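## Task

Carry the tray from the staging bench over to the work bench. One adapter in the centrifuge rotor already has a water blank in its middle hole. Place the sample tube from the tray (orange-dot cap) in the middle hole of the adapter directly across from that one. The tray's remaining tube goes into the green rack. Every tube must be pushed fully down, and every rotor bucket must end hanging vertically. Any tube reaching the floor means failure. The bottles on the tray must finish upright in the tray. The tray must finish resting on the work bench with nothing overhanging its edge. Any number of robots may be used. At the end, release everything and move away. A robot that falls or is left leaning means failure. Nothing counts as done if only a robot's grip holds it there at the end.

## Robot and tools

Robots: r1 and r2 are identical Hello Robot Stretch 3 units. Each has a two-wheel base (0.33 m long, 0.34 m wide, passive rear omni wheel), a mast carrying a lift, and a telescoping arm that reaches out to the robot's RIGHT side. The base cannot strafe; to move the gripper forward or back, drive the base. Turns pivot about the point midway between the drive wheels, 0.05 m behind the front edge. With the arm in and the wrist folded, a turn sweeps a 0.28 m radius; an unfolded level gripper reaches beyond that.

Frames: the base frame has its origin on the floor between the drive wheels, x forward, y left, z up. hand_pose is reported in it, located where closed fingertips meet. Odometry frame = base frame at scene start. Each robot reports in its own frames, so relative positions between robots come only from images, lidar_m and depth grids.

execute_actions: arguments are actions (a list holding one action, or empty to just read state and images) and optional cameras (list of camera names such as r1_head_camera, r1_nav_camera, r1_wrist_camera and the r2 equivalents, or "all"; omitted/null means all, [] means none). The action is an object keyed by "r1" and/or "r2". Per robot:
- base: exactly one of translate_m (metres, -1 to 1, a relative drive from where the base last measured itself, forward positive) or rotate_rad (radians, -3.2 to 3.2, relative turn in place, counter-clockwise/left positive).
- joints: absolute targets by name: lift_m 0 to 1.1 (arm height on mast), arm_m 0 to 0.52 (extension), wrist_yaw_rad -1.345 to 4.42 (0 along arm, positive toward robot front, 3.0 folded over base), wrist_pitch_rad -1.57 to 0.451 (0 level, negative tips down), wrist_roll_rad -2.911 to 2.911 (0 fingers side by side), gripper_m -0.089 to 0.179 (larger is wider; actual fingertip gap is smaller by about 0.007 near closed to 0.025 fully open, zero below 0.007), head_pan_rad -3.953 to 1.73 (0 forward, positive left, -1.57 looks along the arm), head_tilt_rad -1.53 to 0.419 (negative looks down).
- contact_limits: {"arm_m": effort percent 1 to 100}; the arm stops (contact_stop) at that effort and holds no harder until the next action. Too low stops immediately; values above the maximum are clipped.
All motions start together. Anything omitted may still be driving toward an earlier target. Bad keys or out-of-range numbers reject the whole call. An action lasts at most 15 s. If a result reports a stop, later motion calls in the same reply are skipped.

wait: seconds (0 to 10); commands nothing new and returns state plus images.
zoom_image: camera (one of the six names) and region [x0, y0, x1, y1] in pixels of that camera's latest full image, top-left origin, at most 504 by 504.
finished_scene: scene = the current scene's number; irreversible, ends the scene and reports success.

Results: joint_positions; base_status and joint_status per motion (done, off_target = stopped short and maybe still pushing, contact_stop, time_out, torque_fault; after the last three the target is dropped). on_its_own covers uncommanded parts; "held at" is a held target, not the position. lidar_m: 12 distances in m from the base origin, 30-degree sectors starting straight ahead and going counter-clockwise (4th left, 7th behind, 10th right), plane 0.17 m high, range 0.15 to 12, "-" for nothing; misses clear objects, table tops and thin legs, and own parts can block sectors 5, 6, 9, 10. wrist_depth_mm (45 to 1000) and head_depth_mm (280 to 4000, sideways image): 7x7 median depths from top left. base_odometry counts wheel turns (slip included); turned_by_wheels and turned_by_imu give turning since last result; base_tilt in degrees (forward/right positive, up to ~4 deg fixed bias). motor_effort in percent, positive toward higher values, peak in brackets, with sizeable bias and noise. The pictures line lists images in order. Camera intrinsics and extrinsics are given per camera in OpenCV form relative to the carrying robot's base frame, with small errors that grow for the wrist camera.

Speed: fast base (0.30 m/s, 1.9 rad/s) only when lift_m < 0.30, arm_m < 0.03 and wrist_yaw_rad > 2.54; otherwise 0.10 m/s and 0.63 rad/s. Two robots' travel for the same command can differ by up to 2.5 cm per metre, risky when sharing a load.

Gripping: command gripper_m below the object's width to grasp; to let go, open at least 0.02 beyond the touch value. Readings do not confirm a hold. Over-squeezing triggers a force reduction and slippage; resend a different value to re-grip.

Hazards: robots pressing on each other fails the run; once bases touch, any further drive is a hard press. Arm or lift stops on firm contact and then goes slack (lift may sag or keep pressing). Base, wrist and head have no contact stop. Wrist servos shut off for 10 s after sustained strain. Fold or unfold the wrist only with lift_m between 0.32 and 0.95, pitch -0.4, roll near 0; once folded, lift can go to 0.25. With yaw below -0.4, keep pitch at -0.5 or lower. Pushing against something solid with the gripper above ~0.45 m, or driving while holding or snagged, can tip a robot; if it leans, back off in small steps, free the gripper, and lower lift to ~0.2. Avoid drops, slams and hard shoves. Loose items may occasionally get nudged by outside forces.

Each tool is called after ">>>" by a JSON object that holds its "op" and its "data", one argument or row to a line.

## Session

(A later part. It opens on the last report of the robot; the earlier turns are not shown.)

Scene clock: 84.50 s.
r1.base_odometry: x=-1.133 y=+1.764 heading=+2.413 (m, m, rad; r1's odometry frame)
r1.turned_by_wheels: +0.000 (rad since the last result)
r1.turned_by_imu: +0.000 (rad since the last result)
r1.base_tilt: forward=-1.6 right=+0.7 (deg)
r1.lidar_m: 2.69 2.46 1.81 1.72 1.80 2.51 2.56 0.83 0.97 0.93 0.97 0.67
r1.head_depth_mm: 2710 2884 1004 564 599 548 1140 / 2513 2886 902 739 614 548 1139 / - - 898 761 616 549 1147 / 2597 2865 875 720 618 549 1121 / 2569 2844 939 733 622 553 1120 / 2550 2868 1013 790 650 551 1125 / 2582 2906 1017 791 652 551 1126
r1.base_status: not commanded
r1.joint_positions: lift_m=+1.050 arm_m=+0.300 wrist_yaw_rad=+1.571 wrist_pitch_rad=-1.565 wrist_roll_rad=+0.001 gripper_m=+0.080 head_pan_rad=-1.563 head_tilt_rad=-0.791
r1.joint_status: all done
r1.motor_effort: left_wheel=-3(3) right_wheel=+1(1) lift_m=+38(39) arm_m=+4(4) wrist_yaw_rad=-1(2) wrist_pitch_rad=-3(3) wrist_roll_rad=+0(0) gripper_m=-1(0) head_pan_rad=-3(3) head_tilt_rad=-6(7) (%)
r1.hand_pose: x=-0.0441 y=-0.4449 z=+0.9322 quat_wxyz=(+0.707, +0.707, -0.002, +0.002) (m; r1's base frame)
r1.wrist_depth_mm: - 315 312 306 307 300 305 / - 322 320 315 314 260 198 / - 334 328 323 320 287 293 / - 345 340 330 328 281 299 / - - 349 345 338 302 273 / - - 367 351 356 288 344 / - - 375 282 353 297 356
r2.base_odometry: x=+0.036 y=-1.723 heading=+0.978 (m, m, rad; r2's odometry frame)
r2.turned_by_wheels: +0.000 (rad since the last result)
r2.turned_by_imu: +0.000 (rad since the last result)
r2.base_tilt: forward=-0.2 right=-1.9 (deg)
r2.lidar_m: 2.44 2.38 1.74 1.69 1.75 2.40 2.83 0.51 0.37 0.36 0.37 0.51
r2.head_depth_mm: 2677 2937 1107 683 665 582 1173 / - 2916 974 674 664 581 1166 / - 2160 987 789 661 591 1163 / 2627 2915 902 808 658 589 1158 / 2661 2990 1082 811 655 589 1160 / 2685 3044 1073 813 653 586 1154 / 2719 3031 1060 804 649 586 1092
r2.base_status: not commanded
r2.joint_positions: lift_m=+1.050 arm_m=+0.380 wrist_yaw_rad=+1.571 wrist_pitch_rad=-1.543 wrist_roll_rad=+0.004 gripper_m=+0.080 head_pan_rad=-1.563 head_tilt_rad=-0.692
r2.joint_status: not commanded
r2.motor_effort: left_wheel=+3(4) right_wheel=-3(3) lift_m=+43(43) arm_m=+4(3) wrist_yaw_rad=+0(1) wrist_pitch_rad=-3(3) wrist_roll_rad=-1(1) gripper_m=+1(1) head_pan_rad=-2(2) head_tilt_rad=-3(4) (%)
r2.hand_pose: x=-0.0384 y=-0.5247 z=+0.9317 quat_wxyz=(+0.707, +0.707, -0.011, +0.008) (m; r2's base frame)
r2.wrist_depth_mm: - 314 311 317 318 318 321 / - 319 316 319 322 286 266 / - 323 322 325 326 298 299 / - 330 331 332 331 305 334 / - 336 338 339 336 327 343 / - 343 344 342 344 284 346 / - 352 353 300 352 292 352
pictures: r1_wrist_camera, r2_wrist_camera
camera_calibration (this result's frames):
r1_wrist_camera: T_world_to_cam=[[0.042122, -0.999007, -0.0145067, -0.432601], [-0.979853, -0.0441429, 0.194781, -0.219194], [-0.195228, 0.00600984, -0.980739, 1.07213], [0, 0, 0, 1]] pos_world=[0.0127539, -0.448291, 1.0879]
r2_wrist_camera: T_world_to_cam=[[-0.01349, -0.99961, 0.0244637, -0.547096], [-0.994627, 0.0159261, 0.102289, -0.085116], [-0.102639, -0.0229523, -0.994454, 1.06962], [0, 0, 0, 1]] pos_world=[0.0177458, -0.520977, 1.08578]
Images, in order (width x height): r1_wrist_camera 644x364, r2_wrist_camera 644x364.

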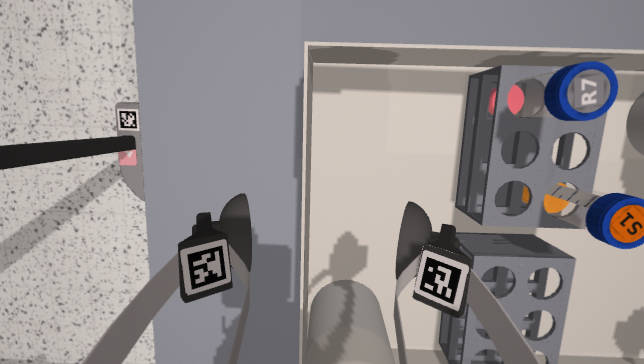

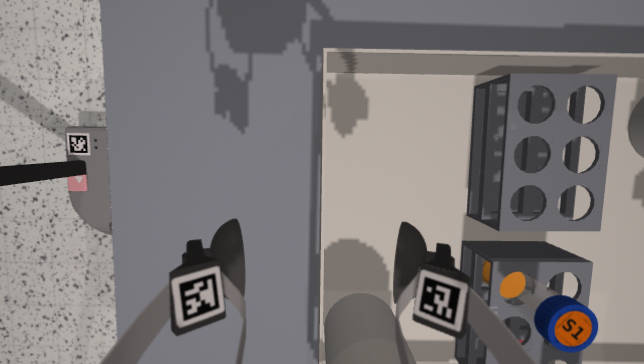

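>>> {"op": "execute_actions", "data": {
  "actions": [
    {"r1":{"joints":{"arm_m":0.288,"lift_m":0.97}},"r2":{"joints":{"arm_m":0.383,"lift_m":0.97}}}
  ],
  "cameras": ["r1_wrist_camera","r2_wrist_camera"]
}}

>>> {"op": "execute_actions", "data": {
  "actions": [
    {"r1":{"joints":{"lift_m":0.915}},"r2":{"joints":{"lift_m":0.915}}}
  ],
  "cameras": ["r1_wrist_camera","r2_wrist_camera"]
}}

>>> {"op": "execute_actions", "data": {
  "actions": [
    {"r1":{"joints":{"gripper_m":-0.05}},"r2":{"joints":{"gripper_m":-0.05}}}
  ],
  "cameras": ["r1_wrist_camera","r2_wrist_camera"]
}}

>>> {"op": "execute_actions", "data": {
  "actions": [
    {"r1":{"joints":{"lift_m":1.04}},"r2":{"joints":{"lift_m":1.04}}}
  ]
}}

Scene clock: 93.70 s.
r1.base_odometry: x=-1.133 y=+1.764 heading=+2.413 (m, m, rad; r1's odometry frame)
r1.turned_by_wheels: +0.000 (rad since the last result)
r1.turned_by_imu: +0.000 (rad since the last result)
r1.base_tilt: forward=-1.5 right=+0.7 (deg)
r1.lidar_m: 2.70 2.47 1.81 1.72 1.79 2.50 2.56 0.83 0.97 0.93 0.97 0.67
r1.head_depth_mm: 2604 - 928 559 602 548 1139 / 2535 2882 1004 738 615 549 1145 / 639 - - 738 615 550 1143 / 2544 2900 898 720 616 549 1119 / 2556 2864 1015 735 622 550 1126 / 2538 2907 1013 792 651 550 1123 / 2589 2901 1019 795 652 551 1126
r1.base_status: not commanded
r1.joint_positions: lift_m=+0.970 arm_m=+0.288 wrist_yaw_rad=+1.571 wrist_pitch_rad=-1.565 wrist_roll_rad=+0.001 gripper_m=+0.080 head_pan_rad=-1.563 head_tilt_rad=-0.791
r1.joint_status: all done
r1.motor_effort: left_wheel=-3(3) right_wheel=+1(2) lift_m=+30(33) arm_m=-4(5) wrist_yaw_rad=-1(1) wrist_pitch_rad=-3(3) wrist_roll_rad=+0(0) gripper_m=+0(0) head_pan_rad=-3(2) head_tilt_rad=-6(6) (%)
r1.hand_pose: x=-0.0441 y=-0.4335 z=+0.8525 quat_wxyz=(+0.707, +0.707, -0.002, +0.002) (m; r1's base frame)
r1.wrist_depth_mm: 964 234 234 230 202 198 174 / - 240 241 237 234 232 202 / - 251 247 242 242 239 183 / - 258 256 253 250 243 211 / - 266 261 258 255 254 210 / - 273 273 269 268 258 218 / - 285 280 271 271 268 206
r2.base_odometry: x=+0.036 y=-1.723 heading=+0.978 (m, m, rad; r2's odometry frame)
r2.turned_by_wheels: +0.000 (rad since the last result)
r2.turned_by_imu: +0.000 (rad since the last result)
r2.base_tilt: forward=-0.1 right=-2.0 (deg)
r2.lidar_m: 2.44 2.38 1.75 1.68 1.75 2.40 2.84 0.51 0.37 0.36 0.37 0.51
r2.head_depth_mm: 2620 - 1050 677 667 582 1171 / 2509 3063 997 675 663 581 1170 / 1081 - - 790 660 592 1160 / 2658 2929 918 805 658 591 1164 / 2602 3005 1078 813 654 588 1159 / 2672 3059 1073 811 651 587 1153 / 2687 3021 1067 806 651 585 1088
r2.base_status: not commanded
r2.joint_positions: lift_m=+0.970 arm_m=+0.383 wrist_yaw_rad=+1.571 wrist_pitch_rad=-1.543 wrist_roll_rad=+0.004 gripper_m=+0.080 head_pan_rad=-1.563 head_tilt_rad=-0.692
r2.joint_status: all done
r2.motor_effort: left_wheel=+4(3) right_wheel=-2(2) lift_m=+33(35) arm_m=+4(4) wrist_yaw_rad=-1(1) wrist_pitch_rad=-3(3) wrist_roll_rad=-1(1) gripper_m=+1(1) head_pan_rad=-2(2) head_tilt_rad=-4(2) (%)
r2.hand_pose: x=-0.0384 y=-0.5277 z=+0.8521 quat_wxyz=(+0.707, +0.707, -0.011, +0.008) (m; r2's base frame)
r2.wrist_depth_mm: 235 235 238 231 189 205 186 / 240 239 241 240 241 241 213 / 245 246 246 246 246 245 194 / 249 249 251 251 252 250 196 / 252 252 255 254 257 255 198 / - 260 262 260 260 259 219 / - 262 266 265 265 238 204
pictures: r1_wrist_camera, r2_wrist_camera
camera_calibration (this result's frames):
r1_wrist_camera: T_world_to_cam=[[0.0421222, -0.999007, -0.0145067, -0.422446], [-0.979853, -0.044143, 0.194782, -0.203182], [-0.195229, 0.0060098, -0.980739, 0.993946], [0, 0, 0, 1]] pos_world=[0.0127538, -0.436969, 1.00825]
r2_wrist_camera: T_world_to_cam=[[-0.0134904, -0.99961, 0.0244637, -0.548148], [-0.994627, 0.0159265, 0.102289, -0.076917], [-0.102639, -0.0229523, -0.994454, 0.99031], [0, 0, 0, 1]] pos_world=[0.0177458, -0.523979, 1.0061]
Images, in order (width x height): r1_wrist_camera 644x364, r2_wrist_camera 644x364.

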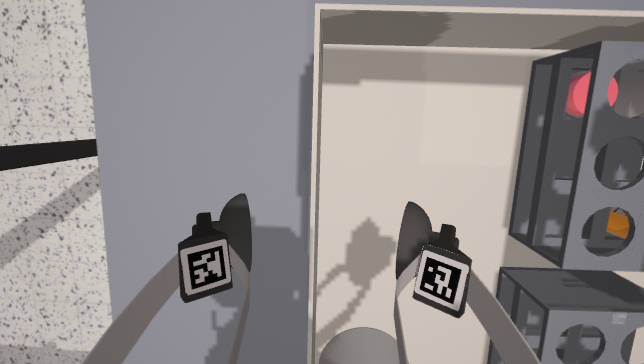

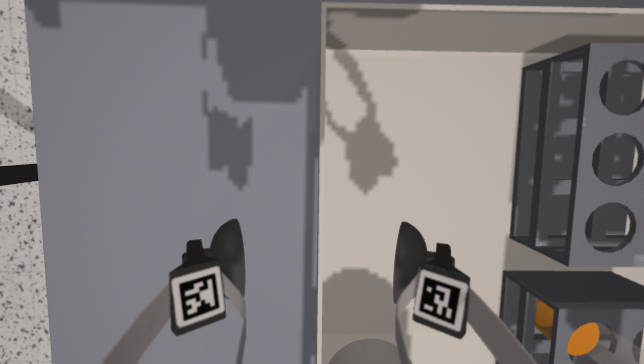

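Scene clock: 95.03 s.
r1.base_odometry: x=-1.133 y=+1.764 heading=+2.413 (m, m, rad; r1's odometry frame)
r1.turned_by_wheels: +0.000 (rad since the last result)
r1.turned_by_imu: +0.000 (rad since the last result)
r1.base_tilt: forward=-1.6 right=+0.7 (deg)
r1.lidar_m: 2.69 2.47 1.81 1.73 1.80 2.50 2.57 0.82 0.97 0.93 0.97 0.67
r1.head_depth_mm: 2587 2908 - - 614 548 1139 / 2563 2833 898 736 616 549 1136 / 1159 668 - - 614 550 1141 / 1087 2857 796 719 616 550 1125 / 2581 2891 942 734 624 551 1123 / 2573 2904 1018 793 651 551 1127 / 2566 2894 1016 794 652 552 1129
r1.base_status: not commanded
r1.joint_positions: lift_m=+0.915 arm_m=+0.288 wrist_yaw_rad=+1.571 wrist_pitch_rad=-1.565 wrist_roll_rad=+0.001 gripper_m=+0.080 head_pan_rad=-1.563 head_tilt_rad=-0.791
r1.joint_status: all done
r1.motor_effort: left_wheel=-3(3) right_wheel=+1(1) lift_m=+30(29) arm_m=-4(4) wrist_yaw_rad=-1(1) wrist_pitch_rad=-3(3) wrist_roll_rad=+1(0) gripper_m=+0(1) head_pan_rad=-2(2) head_tilt_rad=-7(6) (%)
r1.hand_pose: x=-0.0441 y=-0.4335 z=+0.7975 quat_wxyz=(+0.707, +0.707, -0.002, +0.002) (m; r1's base frame)
r1.wrist_depth_mm: 183 182 181 179 176 175 169 / 189 188 186 184 181 181 175 / 195 194 192 189 187 186 181 / 202 199 197 194 191 191 184 / 209 206 203 201 198 198 189 / - 213 212 208 206 202 194 / - 218 218 214 211 208 181
r2.base_odometry: x=+0.036 y=-1.723 heading=+0.978 (m, m, rad; r2's odometry frame)
r2.turned_by_wheels: +0.000 (rad since the last result)
r2.turned_by_imu: +0.000 (rad since the last result)
r2.base_tilt: forward=-0.1 right=-1.9 (deg)
r2.lidar_m: 2.45 2.38 1.74 1.68 1.75 2.41 2.84 0.50 0.37 0.36 0.37 0.51
r2.head_depth_mm: 2623 2896 - 644 647 583 1177 / 2572 853 973 674 662 579 1165 / 1008 1361 - 791 658 594 1169 / 2556 2960 887 805 656 590 1163 / 2658 2981 1080 814 656 589 1168 / 2694 3035 1076 811 651 588 1153 / 2682 3033 1064 807 651 586 1091
r2.base_status: not commanded
r2.joint_positions: lift_m=+0.915 arm_m=+0.383 wrist_yaw_rad=+1.571 wrist_pitch_rad=-1.543 wrist_roll_rad=+0.004 gripper_m=+0.080 head_pan_rad=-1.563 head_tilt_rad=-0.692
r2.joint_status: all done
r2.motor_effort: left_wheel=+3(3) right_wheel=-2(3) lift_m=+33(34) arm_m=+4(4) wrist_yaw_rad=+0(0) wrist_pitch_rad=-3(3) wrist_roll_rad=-1(1) gripper_m=+1(1) head_pan_rad=-3(2) head_tilt_rad=-3(3) (%)
r2.hand_pose: x=-0.0384 y=-0.5277 z=+0.7971 quat_wxyz=(+0.707, +0.707, -0.011, +0.008) (m; r2's base frame)
r2.wrist_depth_mm: 183 184 185 184 184 186 172 / 186 186 188 187 187 189 185 / 190 190 191 190 191 192 187 / 193 193 194 194 194 195 192 / 197 197 200 199 198 200 195 / 200 201 203 202 201 204 203 / 204 206 207 206 206 208 181
pictures: r1_wrist_camera, r2_wrist_camera
camera_calibration (this result's frames):
r1_wrist_camera: T_world_to_cam=[[0.0421218, -0.999007, -0.0145067, -0.423242], [-0.979853, -0.0441426, 0.194782, -0.192468], [-0.195229, 0.00600988, -0.980739, 0.940003], [0, 0, 0, 1]] pos_world=[0.0127538, -0.436967, 0.953247]
r2_wrist_camera: T_world_to_cam=[[-0.0134901, -0.99961, 0.0244637, -0.546803], [-0.994627, 0.0159262, 0.102289, -0.071291], [-0.102639, -0.0229523, -0.994454, 0.935613], [0, 0, 0, 1]] pos_world=[0.0177458, -0.52398, 0.951093]
Images, in order (width x height): r1_wrist_camera 644x364, r2_wrist_camera 644x364.

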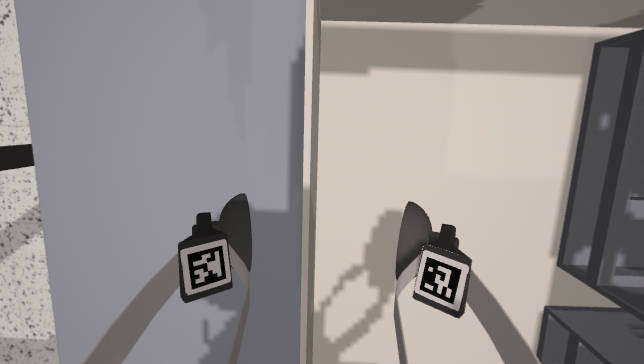

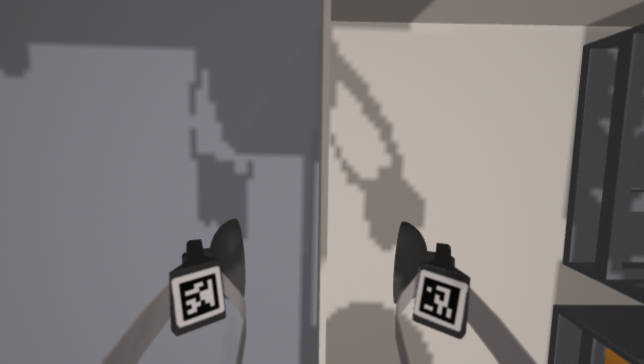

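Scene clock: 96.83 s.
r1.base_odometry: x=-1.133 y=+1.764 heading=+2.413 (m, m, rad; r1's odometry frame)
r1.turned_by_wheels: +0.000 (rad since the last result)
r1.turned_by_imu: +0.000 (rad since the last result)
r1.base_tilt: forward=-1.6 right=+0.6 (deg)
r1.lidar_m: 2.69 2.46 1.81 1.73 1.79 2.50 2.56 0.83 0.97 0.93 0.97 0.67
r1.head_depth_mm: 2593 2876 - - 614 547 1140 / 2571 2828 897 737 617 548 1141 / 727 667 - - 616 550 1140 / 1091 2841 797 725 614 551 1124 / 2573 2884 940 735 631 550 1119 / 2545 2869 1014 794 650 550 1124 / 2571 2886 1016 797 652 553 1122
r1.base_status: not commanded
r1.joint_positions: lift_m=+0.915 arm_m=+0.288 wrist_yaw_rad=+1.571 wrist_pitch_rad=-1.560 wrist_roll_rad=+0.001 gripper_m=-0.049 head_pan_rad=-1.563 head_tilt_rad=-0.791
r1.joint_status: all done
r1.motor_effort: left_wheel=-3(3) right_wheel=+1(1) lift_m=+36(37) arm_m=-2(4) wrist_yaw_rad=+0(1) wrist_pitch_rad=-6(6) wrist_roll_rad=+1(0) gripper_m=-21(100) head_pan_rad=-3(3) head_tilt_rad=-7(6) (%)
r1.hand_pose: x=-0.0426 y=-0.4334 z=+0.7971 quat_wxyz=(+0.707, +0.707, -0.004, +0.004) (m; r1's base frame)
r1.wrist_depth_mm: 185 182 180 178 174 173 167 / 190 188 185 182 179 179 174 / 194 193 191 188 183 183 179 / 202 199 197 192 190 188 183 / 209 205 202 - 195 195 187 / - 211 211 207 202 200 195 / - 219 217 213 209 208 187
r2.base_odometry: x=+0.036 y=-1.723 heading=+0.978 (m, m, rad; r2's odometry frame)
r2.turned_by_wheels: +0.000 (rad since the last result)
r2.turned_by_imu: +0.000 (rad since the last result)
r2.base_tilt: forward=+0.1 right=-2.0 (deg)
r2.lidar_m: 2.45 2.38 1.75 1.69 1.75 2.41 2.84 0.51 0.37 0.36 0.37 0.51
r2.head_depth_mm: 2638 2892 - 639 648 582 1178 / 2587 854 968 674 661 580 1163 / 1012 1336 - 790 658 591 1163 / 2539 2977 888 803 657 591 1160 / 2647 3028 1078 810 654 589 1163 / 2713 3041 1073 812 651 587 1157 / 2717 3043 1066 807 648 586 1090
r2.base_status: not commanded
r2.joint_positions: lift_m=+0.915 arm_m=+0.383 wrist_yaw_rad=+1.571 wrist_pitch_rad=-1.542 wrist_roll_rad=+0.004 gripper_m=-0.049 head_pan_rad=-1.563 head_tilt_rad=-0.692
r2.joint_status: all done
r2.motor_effort: left_wheel=+4(4) right_wheel=-3(3) lift_m=+41(41) arm_m=+4(4) wrist_yaw_rad=-1(1) wrist_pitch_rad=-4(4) wrist_roll_rad=-1(1) gripper_m=-18(95) head_pan_rad=-2(2) head_tilt_rad=-3(3) (%)
r2.hand_pose: x=-0.0380 y=-0.5277 z=+0.7968 quat_wxyz=(+0.707, +0.707, -0.012, +0.009) (m; r2's base frame)
r2.wrist_depth_mm: 182 183 184 184 183 183 170 / 186 186 187 187 186 186 183 / 189 190 192 190 188 189 186 / 193 194 195 193 193 194 189 / 197 197 198 196 196 196 191 / 200 201 201 - 200 201 201 / 204 204 206 204 203 203 182
pictures: r1_wrist_camera, r2_wrist_camera
camera_calibration (this result's frames):
r1_wrist_camera: T_world_to_cam=[[0.0422088, -0.999007, -0.0142692, -0.423312], [-0.980951, -0.0441479, 0.189174, -0.186526], [-0.189616, 0.00601253, -0.98184, 0.941029], [0, 0, 0, 1]] pos_world=[0.013329, -0.436784, 0.953186]
r2_wrist_camera: T_world_to_cam=[[-0.0136641, -0.999608, 0.0244454, -0.546786], [-0.994762, 0.0160666, 0.100948, -0.069783], [-0.101302, -0.022938, -0.994591, 0.935559], [0, 0, 0, 1]] pos_world=[0.0178848, -0.523991, 0.95091]
Images, in order (width x height): r1_wrist_camera 644x364, r2_wrist_camera 644x364.

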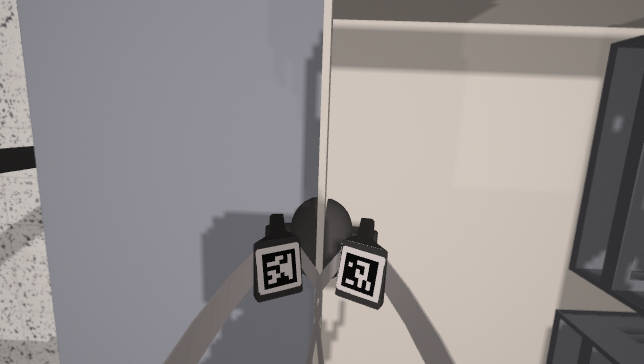

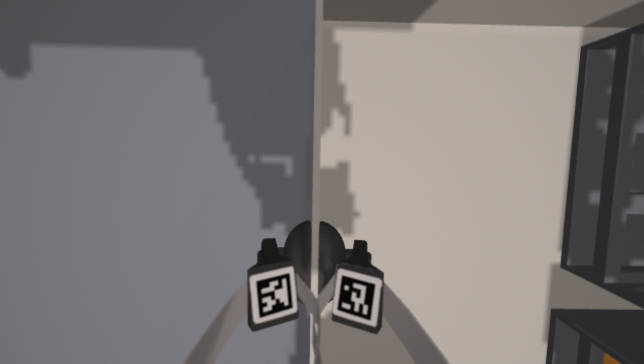

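Scene clock: 98.80 s.
r1.base_odometry: x=-1.133 y=+1.764 heading=+2.413 (m, m, rad; r1's odometry frame)
r1.turned_by_wheels: +0.000 (rad since the last result)
r1.turned_by_imu: +0.000 (rad since the last result)
r1.base_tilt: forward=-1.6 right=+0.6 (deg)
r1.lidar_m: 2.69 2.46 1.81 1.73 1.80 2.49 2.56 0.82 0.96 0.93 0.97 0.67
r1.head_depth_mm: 2681 2915 489 515 645 548 1135 / 2564 2857 674 539 646 547 1146 / - - - 616 647 549 1146 / 2561 1751 652 616 648 550 1125 / 2560 2773 649 579 648 551 1121 / 2558 2887 1018 792 650 552 1125 / 2562 2891 1019 794 651 552 1127
r1.base_status: not commanded
r1.joint_positions: lift_m=+1.040 arm_m=+0.288 wrist_yaw_rad=+1.571 wrist_pitch_rad=-1.558 wrist_roll_rad=+0.001 gripper_m=-0.049 head_pan_rad=-1.563 head_tilt_rad=-0.791
r1.joint_status: all done
r1.motor_effort: left_wheel=-3(3) right_wheel=+1(1) lift_m=+46(48) arm_m=-2(2) wrist_yaw_rad=-1(1) wrist_pitch_rad=-7(6) wrist_roll_rad=+1(0) gripper_m=-21(20) head_pan_rad=-3(2) head_tilt_rad=-7(6) (%)
r1.hand_pose: x=-0.0423 y=-0.4334 z=+0.9218 quat_wxyz=(+0.707, +0.707, -0.004, +0.004) (m; r1's base frame)
r1.wrist_depth_mm: - - 300 296 174 173 168 / - - 312 304 179 177 175 / - 322 317 187 183 183 179 / - - 323 192 190 188 182 / - - 336 - 195 194 186 / - - 345 206 200 200 195 / - - 362 214 210 207 185
r2.base_odometry: x=+0.036 y=-1.723 heading=+0.978 (m, m, rad; r2's odometry frame)
r2.turned_by_wheels: +0.000 (rad since the last result)
r2.turned_by_imu: +0.000 (rad since the last result)
r2.base_tilt: forward=+0.0 right=-1.9 (deg)
r2.lidar_m: 2.44 2.38 1.75 1.68 1.75 2.41 2.84 0.51 0.37 0.36 0.37 0.51
r2.head_depth_mm: - 2930 556 616 664 583 1172 / - 2918 741 618 662 582 1166 / - - 739 744 659 592 1163 / 2635 2827 731 742 657 590 1160 / 2624 3032 1030 784 652 590 1150 / 2684 3032 1070 812 653 586 1152 / 2707 3048 1063 807 651 585 1087
r2.base_status: not commanded
r2.joint_positions: lift_m=+1.040 arm_m=+0.383 wrist_yaw_rad=+1.570 wrist_pitch_rad=-1.542 wrist_roll_rad=+0.004 gripper_m=-0.049 head_pan_rad=-1.563 head_tilt_rad=-0.692
r2.joint_status: all done
r2.motor_effort: left_wheel=+4(4) right_wheel=-3(3) lift_m=+51(56) arm_m=+4(4) wrist_yaw_rad=+0(0) wrist_pitch_rad=-4(4) wrist_roll_rad=-1(1) gripper_m=-18(18) head_pan_rad=-2(2) head_tilt_rad=-3(2) (%)
r2.hand_pose: x=-0.0380 y=-0.5277 z=+0.9215 quat_wxyz=(+0.707, +0.707, -0.012, +0.009) (m; r2's base frame)
r2.wrist_depth_mm: - 303 302 184 183 184 168 / - 309 310 187 187 187 183 / - 312 313 190 188 192 185 / - 321 322 194 193 193 190 / - 324 323 195 195 197 192 / - 329 330 - 198 201 200 / - 337 339 204 204 204 183
pictures: r1_head_camera (sideways: a quarter turn clockwise sets it upright), r1_nav_camera (sideways: a quarter turn counterclockwise sets it upright), r1_wrist_camera, r2_head_camera (sideways: a quarter turn clockwise sets it upright), r2_nav_camera (sideways: a quarter turn counterclockwise sets it upright), r2_wrist_camera
camera_calibration (this result's frames):
r1_head_camera: T_world_to_cam=[[0.0391108, 0.672109, -0.739419, 0.9833], [0.998726, -0.049901, 0.0074682, -0.0171075], [-0.0318783, -0.738769, -0.673204, 0.835723], [0, 0, 0, 1]] pos_world=[0.00526941, -0.044332, 1.28981]
r1_nav_camera: T_world_to_cam=[[0.0355948, -0.693006, 0.720052, -0.900777], [-0.997981, -0.0625756, -0.0108914, 0.0675162], [0.0526055, -0.718211, -0.693834, 0.854251], [0, 0, 0, 1]] pos_world=[0.0545045, -0.00648681, 1.24205]
r1_wrist_camera: T_world_to_cam=[[0.0422278, -0.999007, -0.0142132, -0.421593], [-0.981204, -0.0441479, 0.187855, -0.208557], [-0.188296, 0.00601339, -0.982094, 1.06374], [0, 0, 0, 1]] pos_world=[0.013464, -0.436778, 1.07788]
r2_head_camera: T_world_to_cam=[[-0.0470875, 0.632918, -0.772785, 1.02322], [0.998624, 0.0476991, -0.0217824, 0.0288038], [0.0230747, -0.772748, -0.634294, 0.780872], [0, 0, 0, 1]] pos_world=[0.0013983, -0.0455714, 1.28666]
r2_nav_camera: T_world_to_cam=[[0.0207787, -0.599085, 0.800416, -0.997497], [-0.999376, 0.0104304, 0.0337505, 0.0230049], [-0.0285681, -0.800618, -0.598494, 0.74853], [0, 0, 0, 1]] pos_world=[0.0651013, 0.00146053, 1.24563]
r2_wrist_camera: T_world_to_cam=[[-0.0137776, -0.999606, 0.0244434, -0.549833], [-0.994775, 0.0161759, 0.100799, -0.0821365], [-0.101155, -0.0229269, -0.994606, 1.05959], [0, 0, 0, 1]] pos_world=[0.0179005, -0.523995, 1.0756]
Images, in order (width x height): r1_head_camera 896x504, r1_nav_camera 672x504, r1_wrist_camera 644x364, r2_head_camera 896x504, r2_nav_camera 672x504, r2_wrist_camera 644x364.

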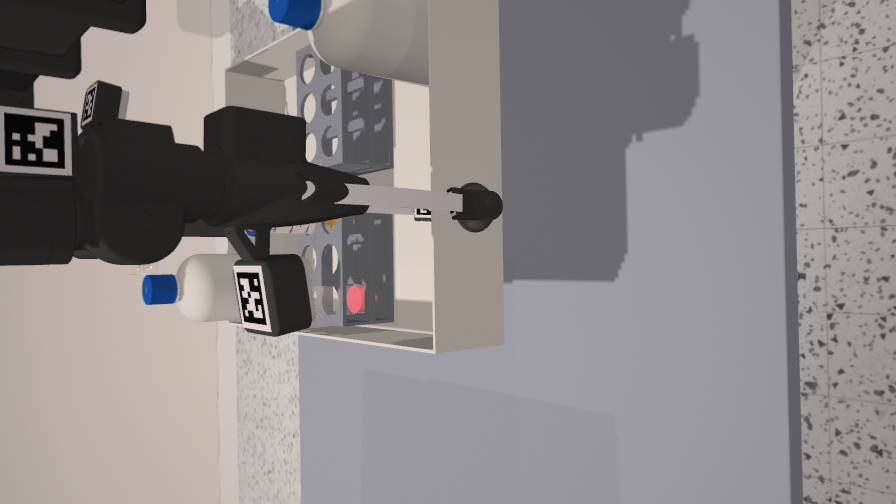

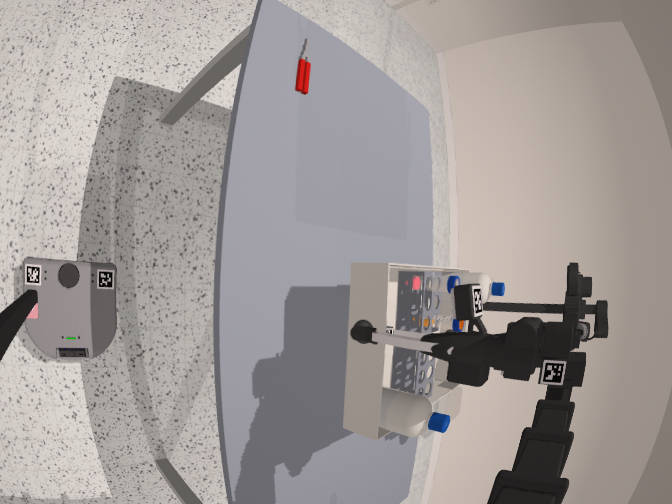

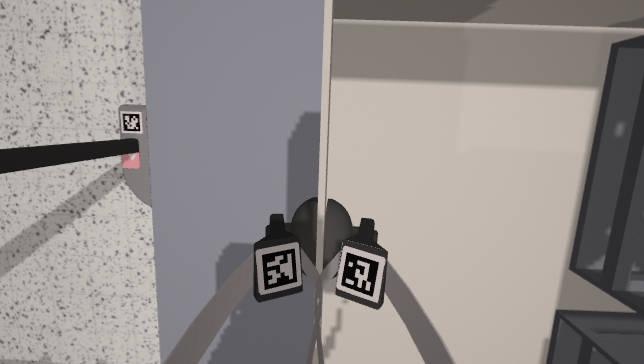

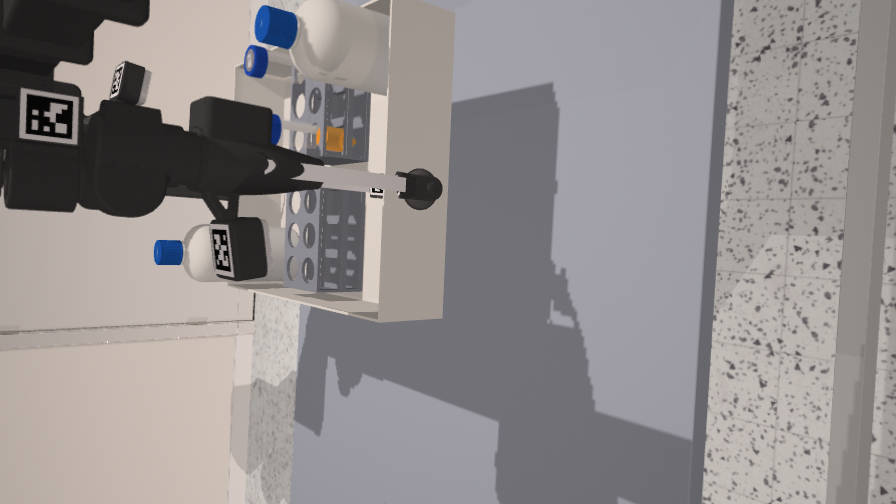

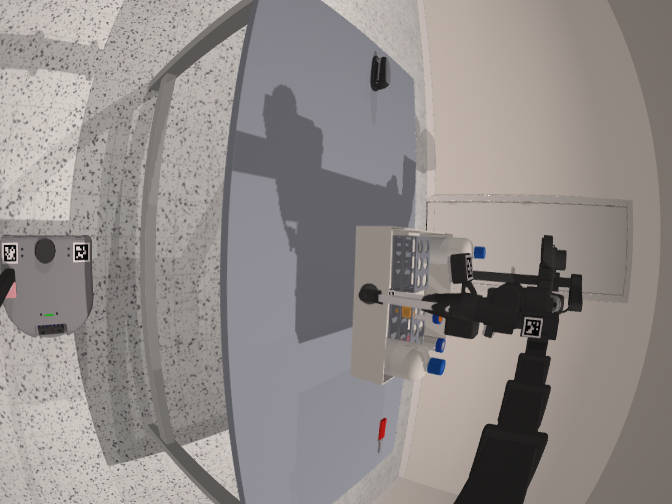

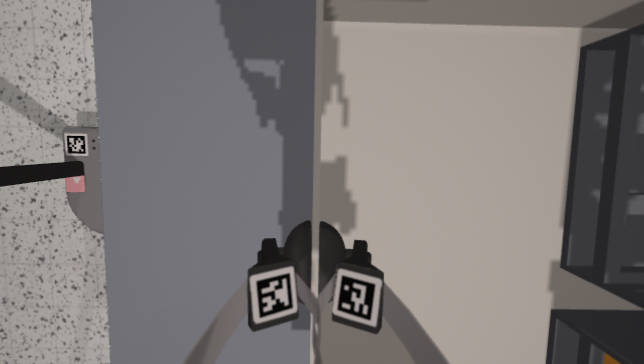

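>>> {"op": "execute_actions", "data": {
  "actions": [
    {"r1":{"base":{"translate_m":-0.8}},"r2":{"base":{"translate_m":0.8},"joints":{"head_pan_rad":-0.5}}}
  ],
  "cameras": ["r1_wrist_camera","r2_wrist_camera","r2_nav_camera"]
}}

Scene clock: 110.47 s.
r1.base_odometry: x=-0.536 y=+1.231 heading=+2.413 (m, m, rad; r1's odometry frame)
r1.turned_by_wheels: +0.000 (rad since the last result)
r1.turned_by_imu: -0.003 (rad since the last result)
r1.base_tilt: forward=-1.6 right=+0.7 (deg)
r1.lidar_m: 1.44 2.47 1.80 1.73 1.82 2.50 1.77 1.98 3.13 0.28 0.97 1.32
r1.head_depth_mm: - 2860 488 515 1587 1335 1160 / 2582 2829 674 540 1570 1344 1161 / - - 644 618 1576 1308 1146 / 2550 1082 650 548 649 551 670 / 2587 2724 650 544 649 551 1129 / 2581 2865 1012 793 650 552 1128 / 2568 2893 1022 792 650 553 1122
r1.base_status: done
r1.joint_positions: lift_m=+1.040 arm_m=+0.288 wrist_yaw_rad=+1.571 wrist_pitch_rad=-1.555 wrist_roll_rad=+0.001 gripper_m=-0.049 head_pan_rad=-1.563 head_tilt_rad=-0.791
r1.joint_status: not commanded
r1.motor_effort: left_wheel=-2(6) right_wheel=+1(2) lift_m=+45(45) arm_m=-1(2) wrist_yaw_rad=-1(1) wrist_pitch_rad=-8(8) wrist_roll_rad=+0(0) gripper_m=-21(22) head_pan_rad=-3(3) head_tilt_rad=-6(5) (%)
r1.hand_pose: x=-0.0415 y=-0.4333 z=+0.9217 quat_wxyz=(+0.707, +0.707, -0.005, +0.005) (m; r1's base frame)
r1.wrist_depth_mm: - - 302 176 175 174 168 / - - 308 182 180 177 175 / - 322 316 187 185 184 178 / - - 327 193 191 188 182 / - - - - 195 195 187 / - - - - 202 199 198 / - - - 213 210 207 182
r2.base_odometry: x=+0.483 y=-1.060 heading=+0.978 (m, m, rad; r2's odometry frame)
r2.turned_by_wheels: +0.000 (rad since the last result)
r2.turned_by_imu: -0.003 (rad since the last result)
r2.base_tilt: forward=+0.0 right=-1.8 (deg)
r2.lidar_m: 1.66 2.39 1.75 1.68 1.75 2.40 1.40 0.51 0.37 1.00 3.22 1.90
r2.head_depth_mm: 3696 3768 2735 2036 1639 1370 1171 / - - 2700 2058 1622 1365 1166 / - 3553 2472 2030 1619 1356 1163 / - 2007 2671 2007 1612 1338 1161 / - 1730 2671 1996 1620 1343 1159 / 2905 1689 2307 1969 1597 1334 1152 / 2775 2886 2497 1991 1599 1333 1158
r2.base_status: done
r2.joint_positions: lift_m=+1.040 arm_m=+0.383 wrist_yaw_rad=+1.570 wrist_pitch_rad=-1.537 wrist_roll_rad=+0.002 gripper_m=-0.049 head_pan_rad=-0.507 head_tilt_rad=-0.692
r2.joint_status: all done
r2.motor_effort: left_wheel=+5(11) right_wheel=-5(6) lift_m=+51(51) arm_m=+4(4) wrist_yaw_rad=+0(1) wrist_pitch_rad=-6(7) wrist_roll_rad=+0(1) gripper_m=-19(19) head_pan_rad=+3(41) head_tilt_rad=-3(3) (%)
r2.hand_pose: x=-0.0369 y=-0.5277 z=+0.9214 quat_wxyz=(+0.707, +0.707, -0.012, +0.011) (m; r2's base frame)
r2.wrist_depth_mm: - - - 183 185 185 172 / - - - 186 187 188 185 / - - - 190 190 191 187 / - - - 192 193 194 189 / - 345 564 195 196 198 193 / - 330 329 - 200 200 201 / - 334 339 204 202 204 179
pictures: r1_wrist_camera, r2_nav_camera (sideways: a quarter turn counterclockwise sets it upright), r2_wrist_camera
camera_calibration (this result's frames):
r1_wrist_camera: T_world_to_cam=[[0.042282, -0.999006, -0.0140895, -0.421669], [-0.981757, -0.0441603, 0.184939, -0.205136], [-0.185378, 0.00601287, -0.982649, 1.06446], [0, 0, 0, 1]] pos_world=[0.0137622, -0.43671, 1.07798]
r2_nav_camera: T_world_to_cam=[[0.531686, -0.276847, 0.800416, -1.00061], [-0.501078, -0.864743, 0.0337505, 0.0199653], [0.682811, -0.419016, -0.598494, 0.74419], [0, 0, 0, 1]] pos_world=[0.0338755, 0.052075, 1.24563]
r2_wrist_camera: T_world_to_cam=[[-0.0118108, -0.999631, 0.0244577, -0.54977], [-0.995206, 0.0141264, 0.0967788, -0.0784895], [-0.0970886, -0.0231974, -0.995005, 1.06001], [0, 0, 0, 1]] pos_world=[0.0183082, -0.523869, 1.07576]
Images, in order (width x height): r1_wrist_camera 644x364, r2_nav_camera 672x504, r2_wrist_camera 644x364.

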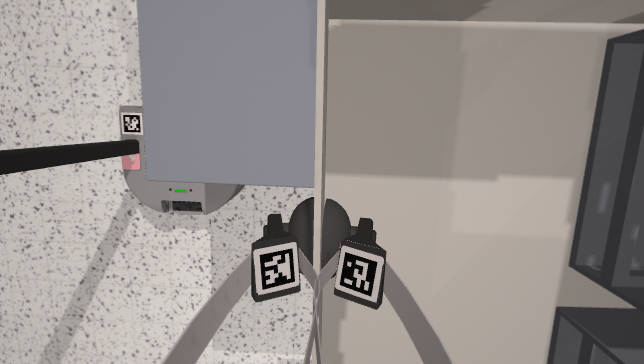

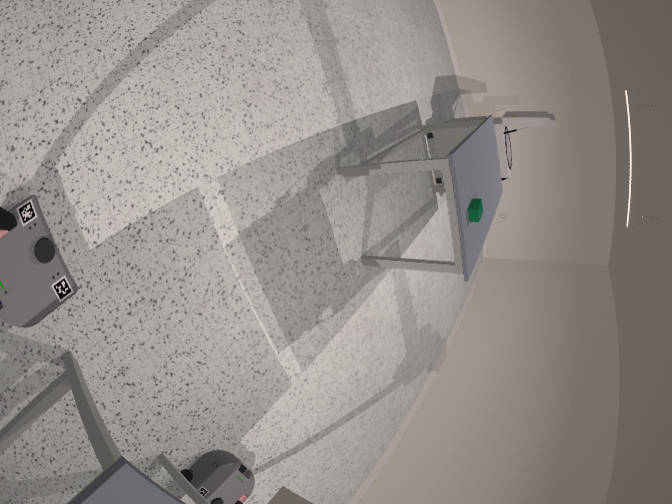

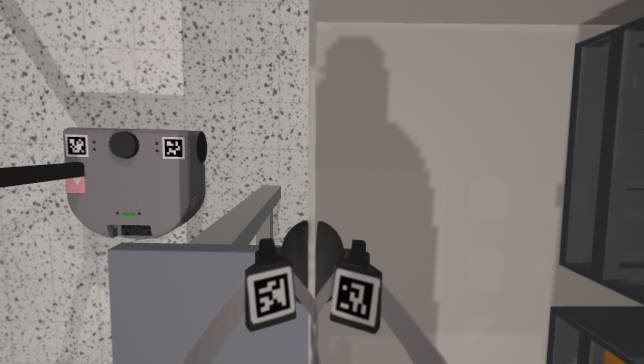

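Good.

>>> {"op": "execute_actions", "data": {
  "actions": [
    {"r1":{"base":{"translate_m":-1.0}},"r2":{"base":{"translate_m":1.0}}}
  ],
  "cameras": ["r1_wrist_camera","r2_wrist_camera","r2_nav_camera"]
}}

Scene clock: 123.63 s.
r1.base_odometry: x=+0.210 y=+0.565 heading=+2.413 (m, m, rad; r1's odometry frame)
r1.turned_by_wheels: +0.000 (rad since the last result)
r1.turned_by_imu: -0.004 (rad since the last result)
r1.base_tilt: forward=-1.7 right=+0.7 (deg)
r1.lidar_m: 2.43 2.45 1.82 1.75 1.82 2.50 2.19 0.80 1.18 1.30 3.11 1.03
r1.head_depth_mm: - 2917 490 517 1573 1331 1156 / 2623 2866 655 541 1574 1333 1161 / - - 650 549 1569 1345 1163 / 2555 2773 652 543 1586 1341 1166 / 2574 2726 674 538 1584 1335 1165 / 2559 2893 2470 1918 1591 1342 1171 / 2564 2873 2499 1930 1577 1343 1169
r1.base_status: done
r1.joint_positions: lift_m=+1.040 arm_m=+0.288 wrist_yaw_rad=+1.571 wrist_pitch_rad=-1.552 wrist_roll_rad=-0.001 gripper_m=-0.049 head_pan_rad=-1.563 head_tilt_rad=-0.791
r1.joint_status: not commanded
r1.motor_effort: left_wheel=-2(6) right_wheel=+0(3) lift_m=+45(44) arm_m=+0(1) wrist_yaw_rad=-1(1) wrist_pitch_rad=-10(10) wrist_roll_rad=+1(1) gripper_m=-22(23) head_pan_rad=-2(3) head_tilt_rad=-8(6) (%)
r1.hand_pose: x=-0.0406 y=-0.4332 z=+0.9216 quat_wxyz=(+0.707, +0.707, -0.006, +0.007) (m; r1's base frame)
r1.wrist_depth_mm: - - - 175 175 174 167 / - - - 181 179 178 174 / - - - 186 184 183 177 / - - - 192 191 189 182 / - - - - 196 194 189 / - - - - 201 200 197 / - - - 213 209 207 178
r2.base_odometry: x=+1.041 y=-0.230 heading=+0.978 (m, m, rad; r2's odometry frame)
r2.turned_by_wheels: +0.000 (rad since the last result)
r2.turned_by_imu: -0.003 (rad since the last result)
r2.base_tilt: forward=-0.1 right=-2.1 (deg)
r2.lidar_m: 1.39 2.39 1.75 1.68 1.75 2.40 1.42 1.17 3.22 1.30 1.17 0.71
r2.head_depth_mm: 3727 3798 1055 1967 1591 1365 1167 / - - 1050 1838 1621 1360 1166 / - 1611 1090 920 1636 1359 1165 / - 1589 1085 918 1160 1317 1167 / 3693 1586 1130 2019 1567 1342 1158 / 3499 1581 2336 1943 1612 1345 1155 / 2080 2630 2505 1986 1600 1350 1148
r2.base_status: done
r2.joint_positions: lift_m=+1.040 arm_m=+0.383 wrist_yaw_rad=+1.570 wrist_pitch_rad=-1.534 wrist_roll_rad=-0.001 gripper_m=-0.049 head_pan_rad=-0.507 head_tilt_rad=-0.692
r2.joint_status: not commanded
r2.motor_effort: left_wheel=+7(12) right_wheel=-5(6) lift_m=+52(51) arm_m=+3(4) wrist_yaw_rad=+0(0) wrist_pitch_rad=-9(9) wrist_roll_rad=+1(0) gripper_m=-20(20) head_pan_rad=+3(3) head_tilt_rad=-3(3) (%)
r2.hand_pose: x=-0.0359 y=-0.5277 z=+0.9214 quat_wxyz=(+0.707, +0.707, -0.013, +0.013) (m; r2's base frame)
r2.wrist_depth_mm: - - - 186 184 187 176 / - - - 186 189 189 185 / - - - 190 190 191 187 / - - - 193 193 194 190 / - - - 194 197 198 194 / - - - - 200 200 195 / - - - 202 203 203 176
pictures: r1_wrist_camera, r2_nav_camera (sideways: a quarter turn counterclockwise sets it upright), r2_wrist_camera
camera_calibration (this result's frames):
r1_wrist_camera: T_world_to_cam=[[0.0444274, -0.998916, -0.0138999, -0.42165], [-0.982327, -0.0462135, 0.181376, -0.201831], [-0.181822, 0.00559615, -0.983316, 1.06514], [0, 0, 0, 1]] pos_world=[0.014134, -0.436481, 1.07811]
r2_nav_camera: T_world_to_cam=[[0.531702, -0.276816, 0.800416, -1.00061], [-0.501027, -0.864773, 0.0337505, 0.019965], [0.682835, -0.418975, -0.598494, 0.74419], [0, 0, 0, 1]] pos_world=[0.0338724, 0.0520767, 1.24563]
r2_wrist_camera: T_world_to_cam=[[-0.00919967, -0.999657, 0.0245115, -0.549726], [-0.995608, 0.0114408, 0.0929188, -0.075367], [-0.0931674, -0.023549, -0.995372, 1.06034], [0, 0, 0, 1]] pos_world=[0.0186959, -0.523706, 1.07591]
Images, in order (width x height): r1_wrist_camera 644x364, r2_nav_camera 672x504, r2_wrist_camera 644x364.

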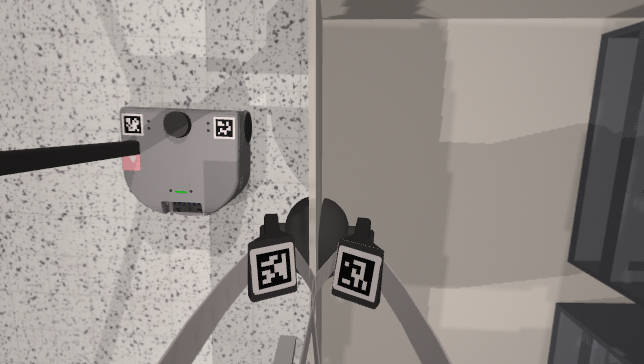

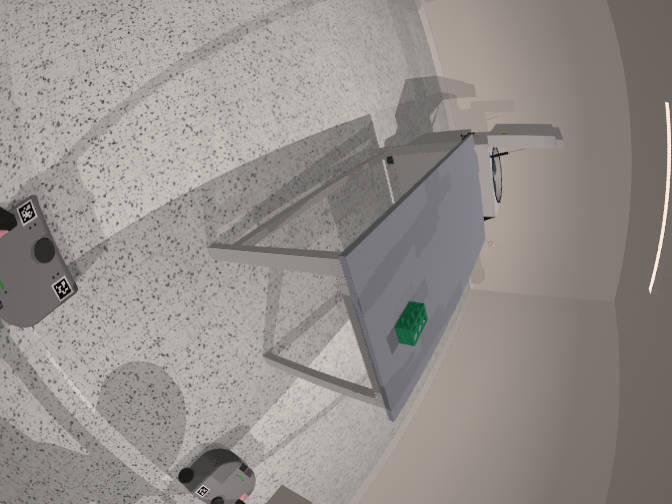

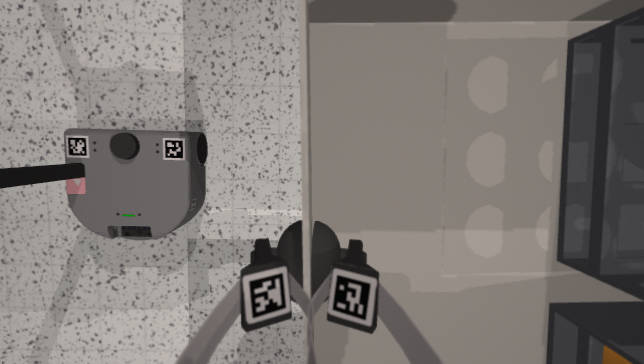

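>>> {"op": "execute_actions", "data": {
  "actions": [
    {"r1":{"base":{"translate_m":-0.89},"joints":{"arm_m":0.272}},"r2":{"base":{"translate_m":0.9},"joints":{"head_pan_rad":-1.2}}}
  ],
  "cameras": ["r1_wrist_camera","r2_wrist_camera","r2_nav_camera"]
}}

Scene clock: 136.87 s.
r1.base_odometry: x=+0.874 y=-0.028 heading=+2.413 (m, m, rad; r1's odometry frame)
r1.turned_by_wheels: +0.000 (rad since the last result)
r1.turned_by_imu: +0.000 (rad since the last result)
r1.base_tilt: forward=-1.7 right=+0.8 (deg)
r1.lidar_m: 1.90 2.49 1.82 1.76 1.82 2.51 1.31 1.31 0.95 0.92 0.29 2.10
r1.head_depth_mm: - 2897 492 504 645 549 1118 / 2593 2903 662 533 645 547 1123 / - - - 533 647 549 1120 / 2573 2080 651 527 648 551 1119 / 2565 2727 672 522 649 551 763 / 2546 2879 2475 846 650 551 614 / 2546 2871 2462 1936 1581 1292 1124
r1.base_status: done
r1.joint_positions: lift_m=+1.040 arm_m=+0.272 wrist_yaw_rad=+1.572 wrist_pitch_rad=-1.552 wrist_roll_rad=-0.007 gripper_m=-0.049 head_pan_rad=-1.563 head_tilt_rad=-0.791
r1.joint_status: all done
r1.motor_effort: left_wheel=-2(5) right_wheel=+0(4) lift_m=+46(45) arm_m=-3(7) wrist_yaw_rad=-1(2) wrist_pitch_rad=-9(11) wrist_roll_rad=+4(3) gripper_m=-20(22) head_pan_rad=-3(3) head_tilt_rad=-5(7) (%)
r1.hand_pose: x=-0.0408 y=-0.4175 z=+0.9216 quat_wxyz=(+0.707, +0.707, -0.003, +0.009) (m; r1's base frame)
r1.wrist_depth_mm: - - 300 175 174 172 168 / - - 308 180 178 177 174 / - 322 319 187 184 182 179 / - - 327 191 190 188 182 / - - 337 120 196 194 187 / - - 347 278 202 201 199 / - - 359 280 210 207 182
r2.base_odometry: x=+1.543 y=+0.517 heading=+0.979 (m, m, rad; r2's odometry frame)
r2.turned_by_wheels: +0.000 (rad since the last result)
r2.turned_by_imu: -0.006 (rad since the last result)
r2.base_tilt: forward=-0.1 right=-1.9 (deg)
r2.lidar_m: 1.61 2.41 1.75 1.69 1.75 2.38 2.05 2.25 0.37 0.36 0.37 0.50
r2.head_depth_mm: 2543 2734 755 587 665 555 1148 / 2650 2959 1092 746 661 565 1171 / 2754 3103 1090 824 658 577 1163 / 2859 3225 1087 817 656 1255 1116 / 2965 3330 1083 814 655 1312 1115 / 3174 3493 1068 813 654 1348 1108 / 3314 3628 1062 805 689 1339 1151
r2.base_status: done
r2.joint_positions: lift_m=+1.040 arm_m=+0.383 wrist_yaw_rad=+1.573 wrist_pitch_rad=-1.535 wrist_roll_rad=-0.008 gripper_m=-0.049 head_pan_rad=-1.193 head_tilt_rad=-0.692
r2.joint_status: all done
r2.motor_effort: left_wheel=+6(13) right_wheel=-5(7) lift_m=+51(51) arm_m=+3(4) wrist_yaw_rad=-2(3) wrist_pitch_rad=-8(9) wrist_roll_rad=+3(3) gripper_m=-17(20) head_pan_rad=-2(31) head_tilt_rad=-3(3) (%)
r2.hand_pose: x=-0.0363 y=-0.5279 z=+0.9214 quat_wxyz=(+0.707, +0.707, -0.009, +0.016) (m; r2's base frame)
r2.wrist_depth_mm: - 302 306 186 184 186 175 / - 307 310 188 188 189 184 / - 313 316 190 190 192 187 / - 319 320 193 193 194 190 / - 324 322 196 195 197 192 / - 330 332 - 199 199 199 / - 337 335 336 202 204 180
pictures: r1_wrist_camera, r2_nav_camera (sideways: a quarter turn counterclockwise sets it upright), r2_wrist_camera
camera_calibration (this result's frames):
r1_wrist_camera: T_world_to_cam=[[0.0507935, -0.998613, -0.0138349, -0.40563], [-0.981878, -0.0524653, 0.182109, -0.20456], [-0.182582, 0.00433421, -0.983181, 1.06435], [0, 0, 0, 1]] pos_world=[0.0140819, -0.420413, 1.07809]
r2_nav_camera: T_world_to_cam=[[0.236205, -0.550946, 0.800416, -0.998811], [-0.935394, -0.351994, 0.0337505, 0.0226146], [0.263147, -0.756676, -0.598494, 0.74675], [0, 0, 0, 1]] pos_world=[0.0605724, 0.0227166, 1.24563]
r2_wrist_camera: T_world_to_cam=[[0.000508197, -0.999693, 0.0247736, -0.549812], [-0.995553, 0.00182785, 0.0941819, -0.081925], [-0.0941983, -0.0247113, -0.995247, 1.05956], [0, 0, 0, 1]] pos_world=[0.0185272, -0.52331, 1.07586]
Images, in order (width x height): r1_wrist_camera 644x364, r2_nav_camera 672x504, r2_wrist_camera 644x364.

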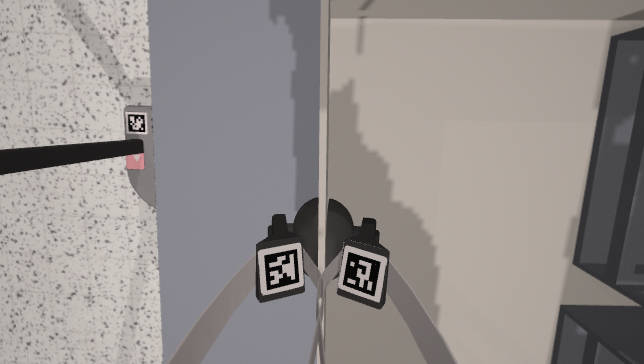

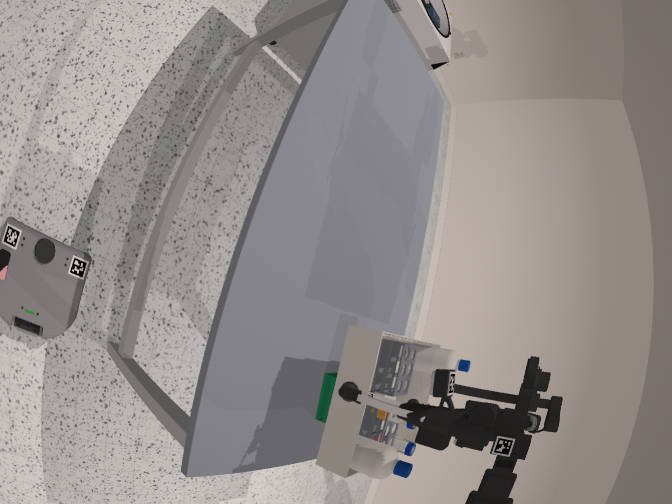

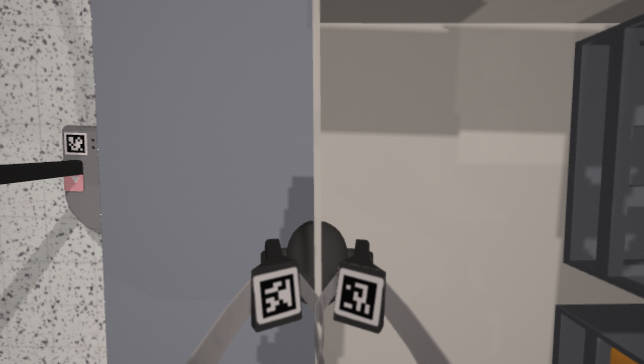

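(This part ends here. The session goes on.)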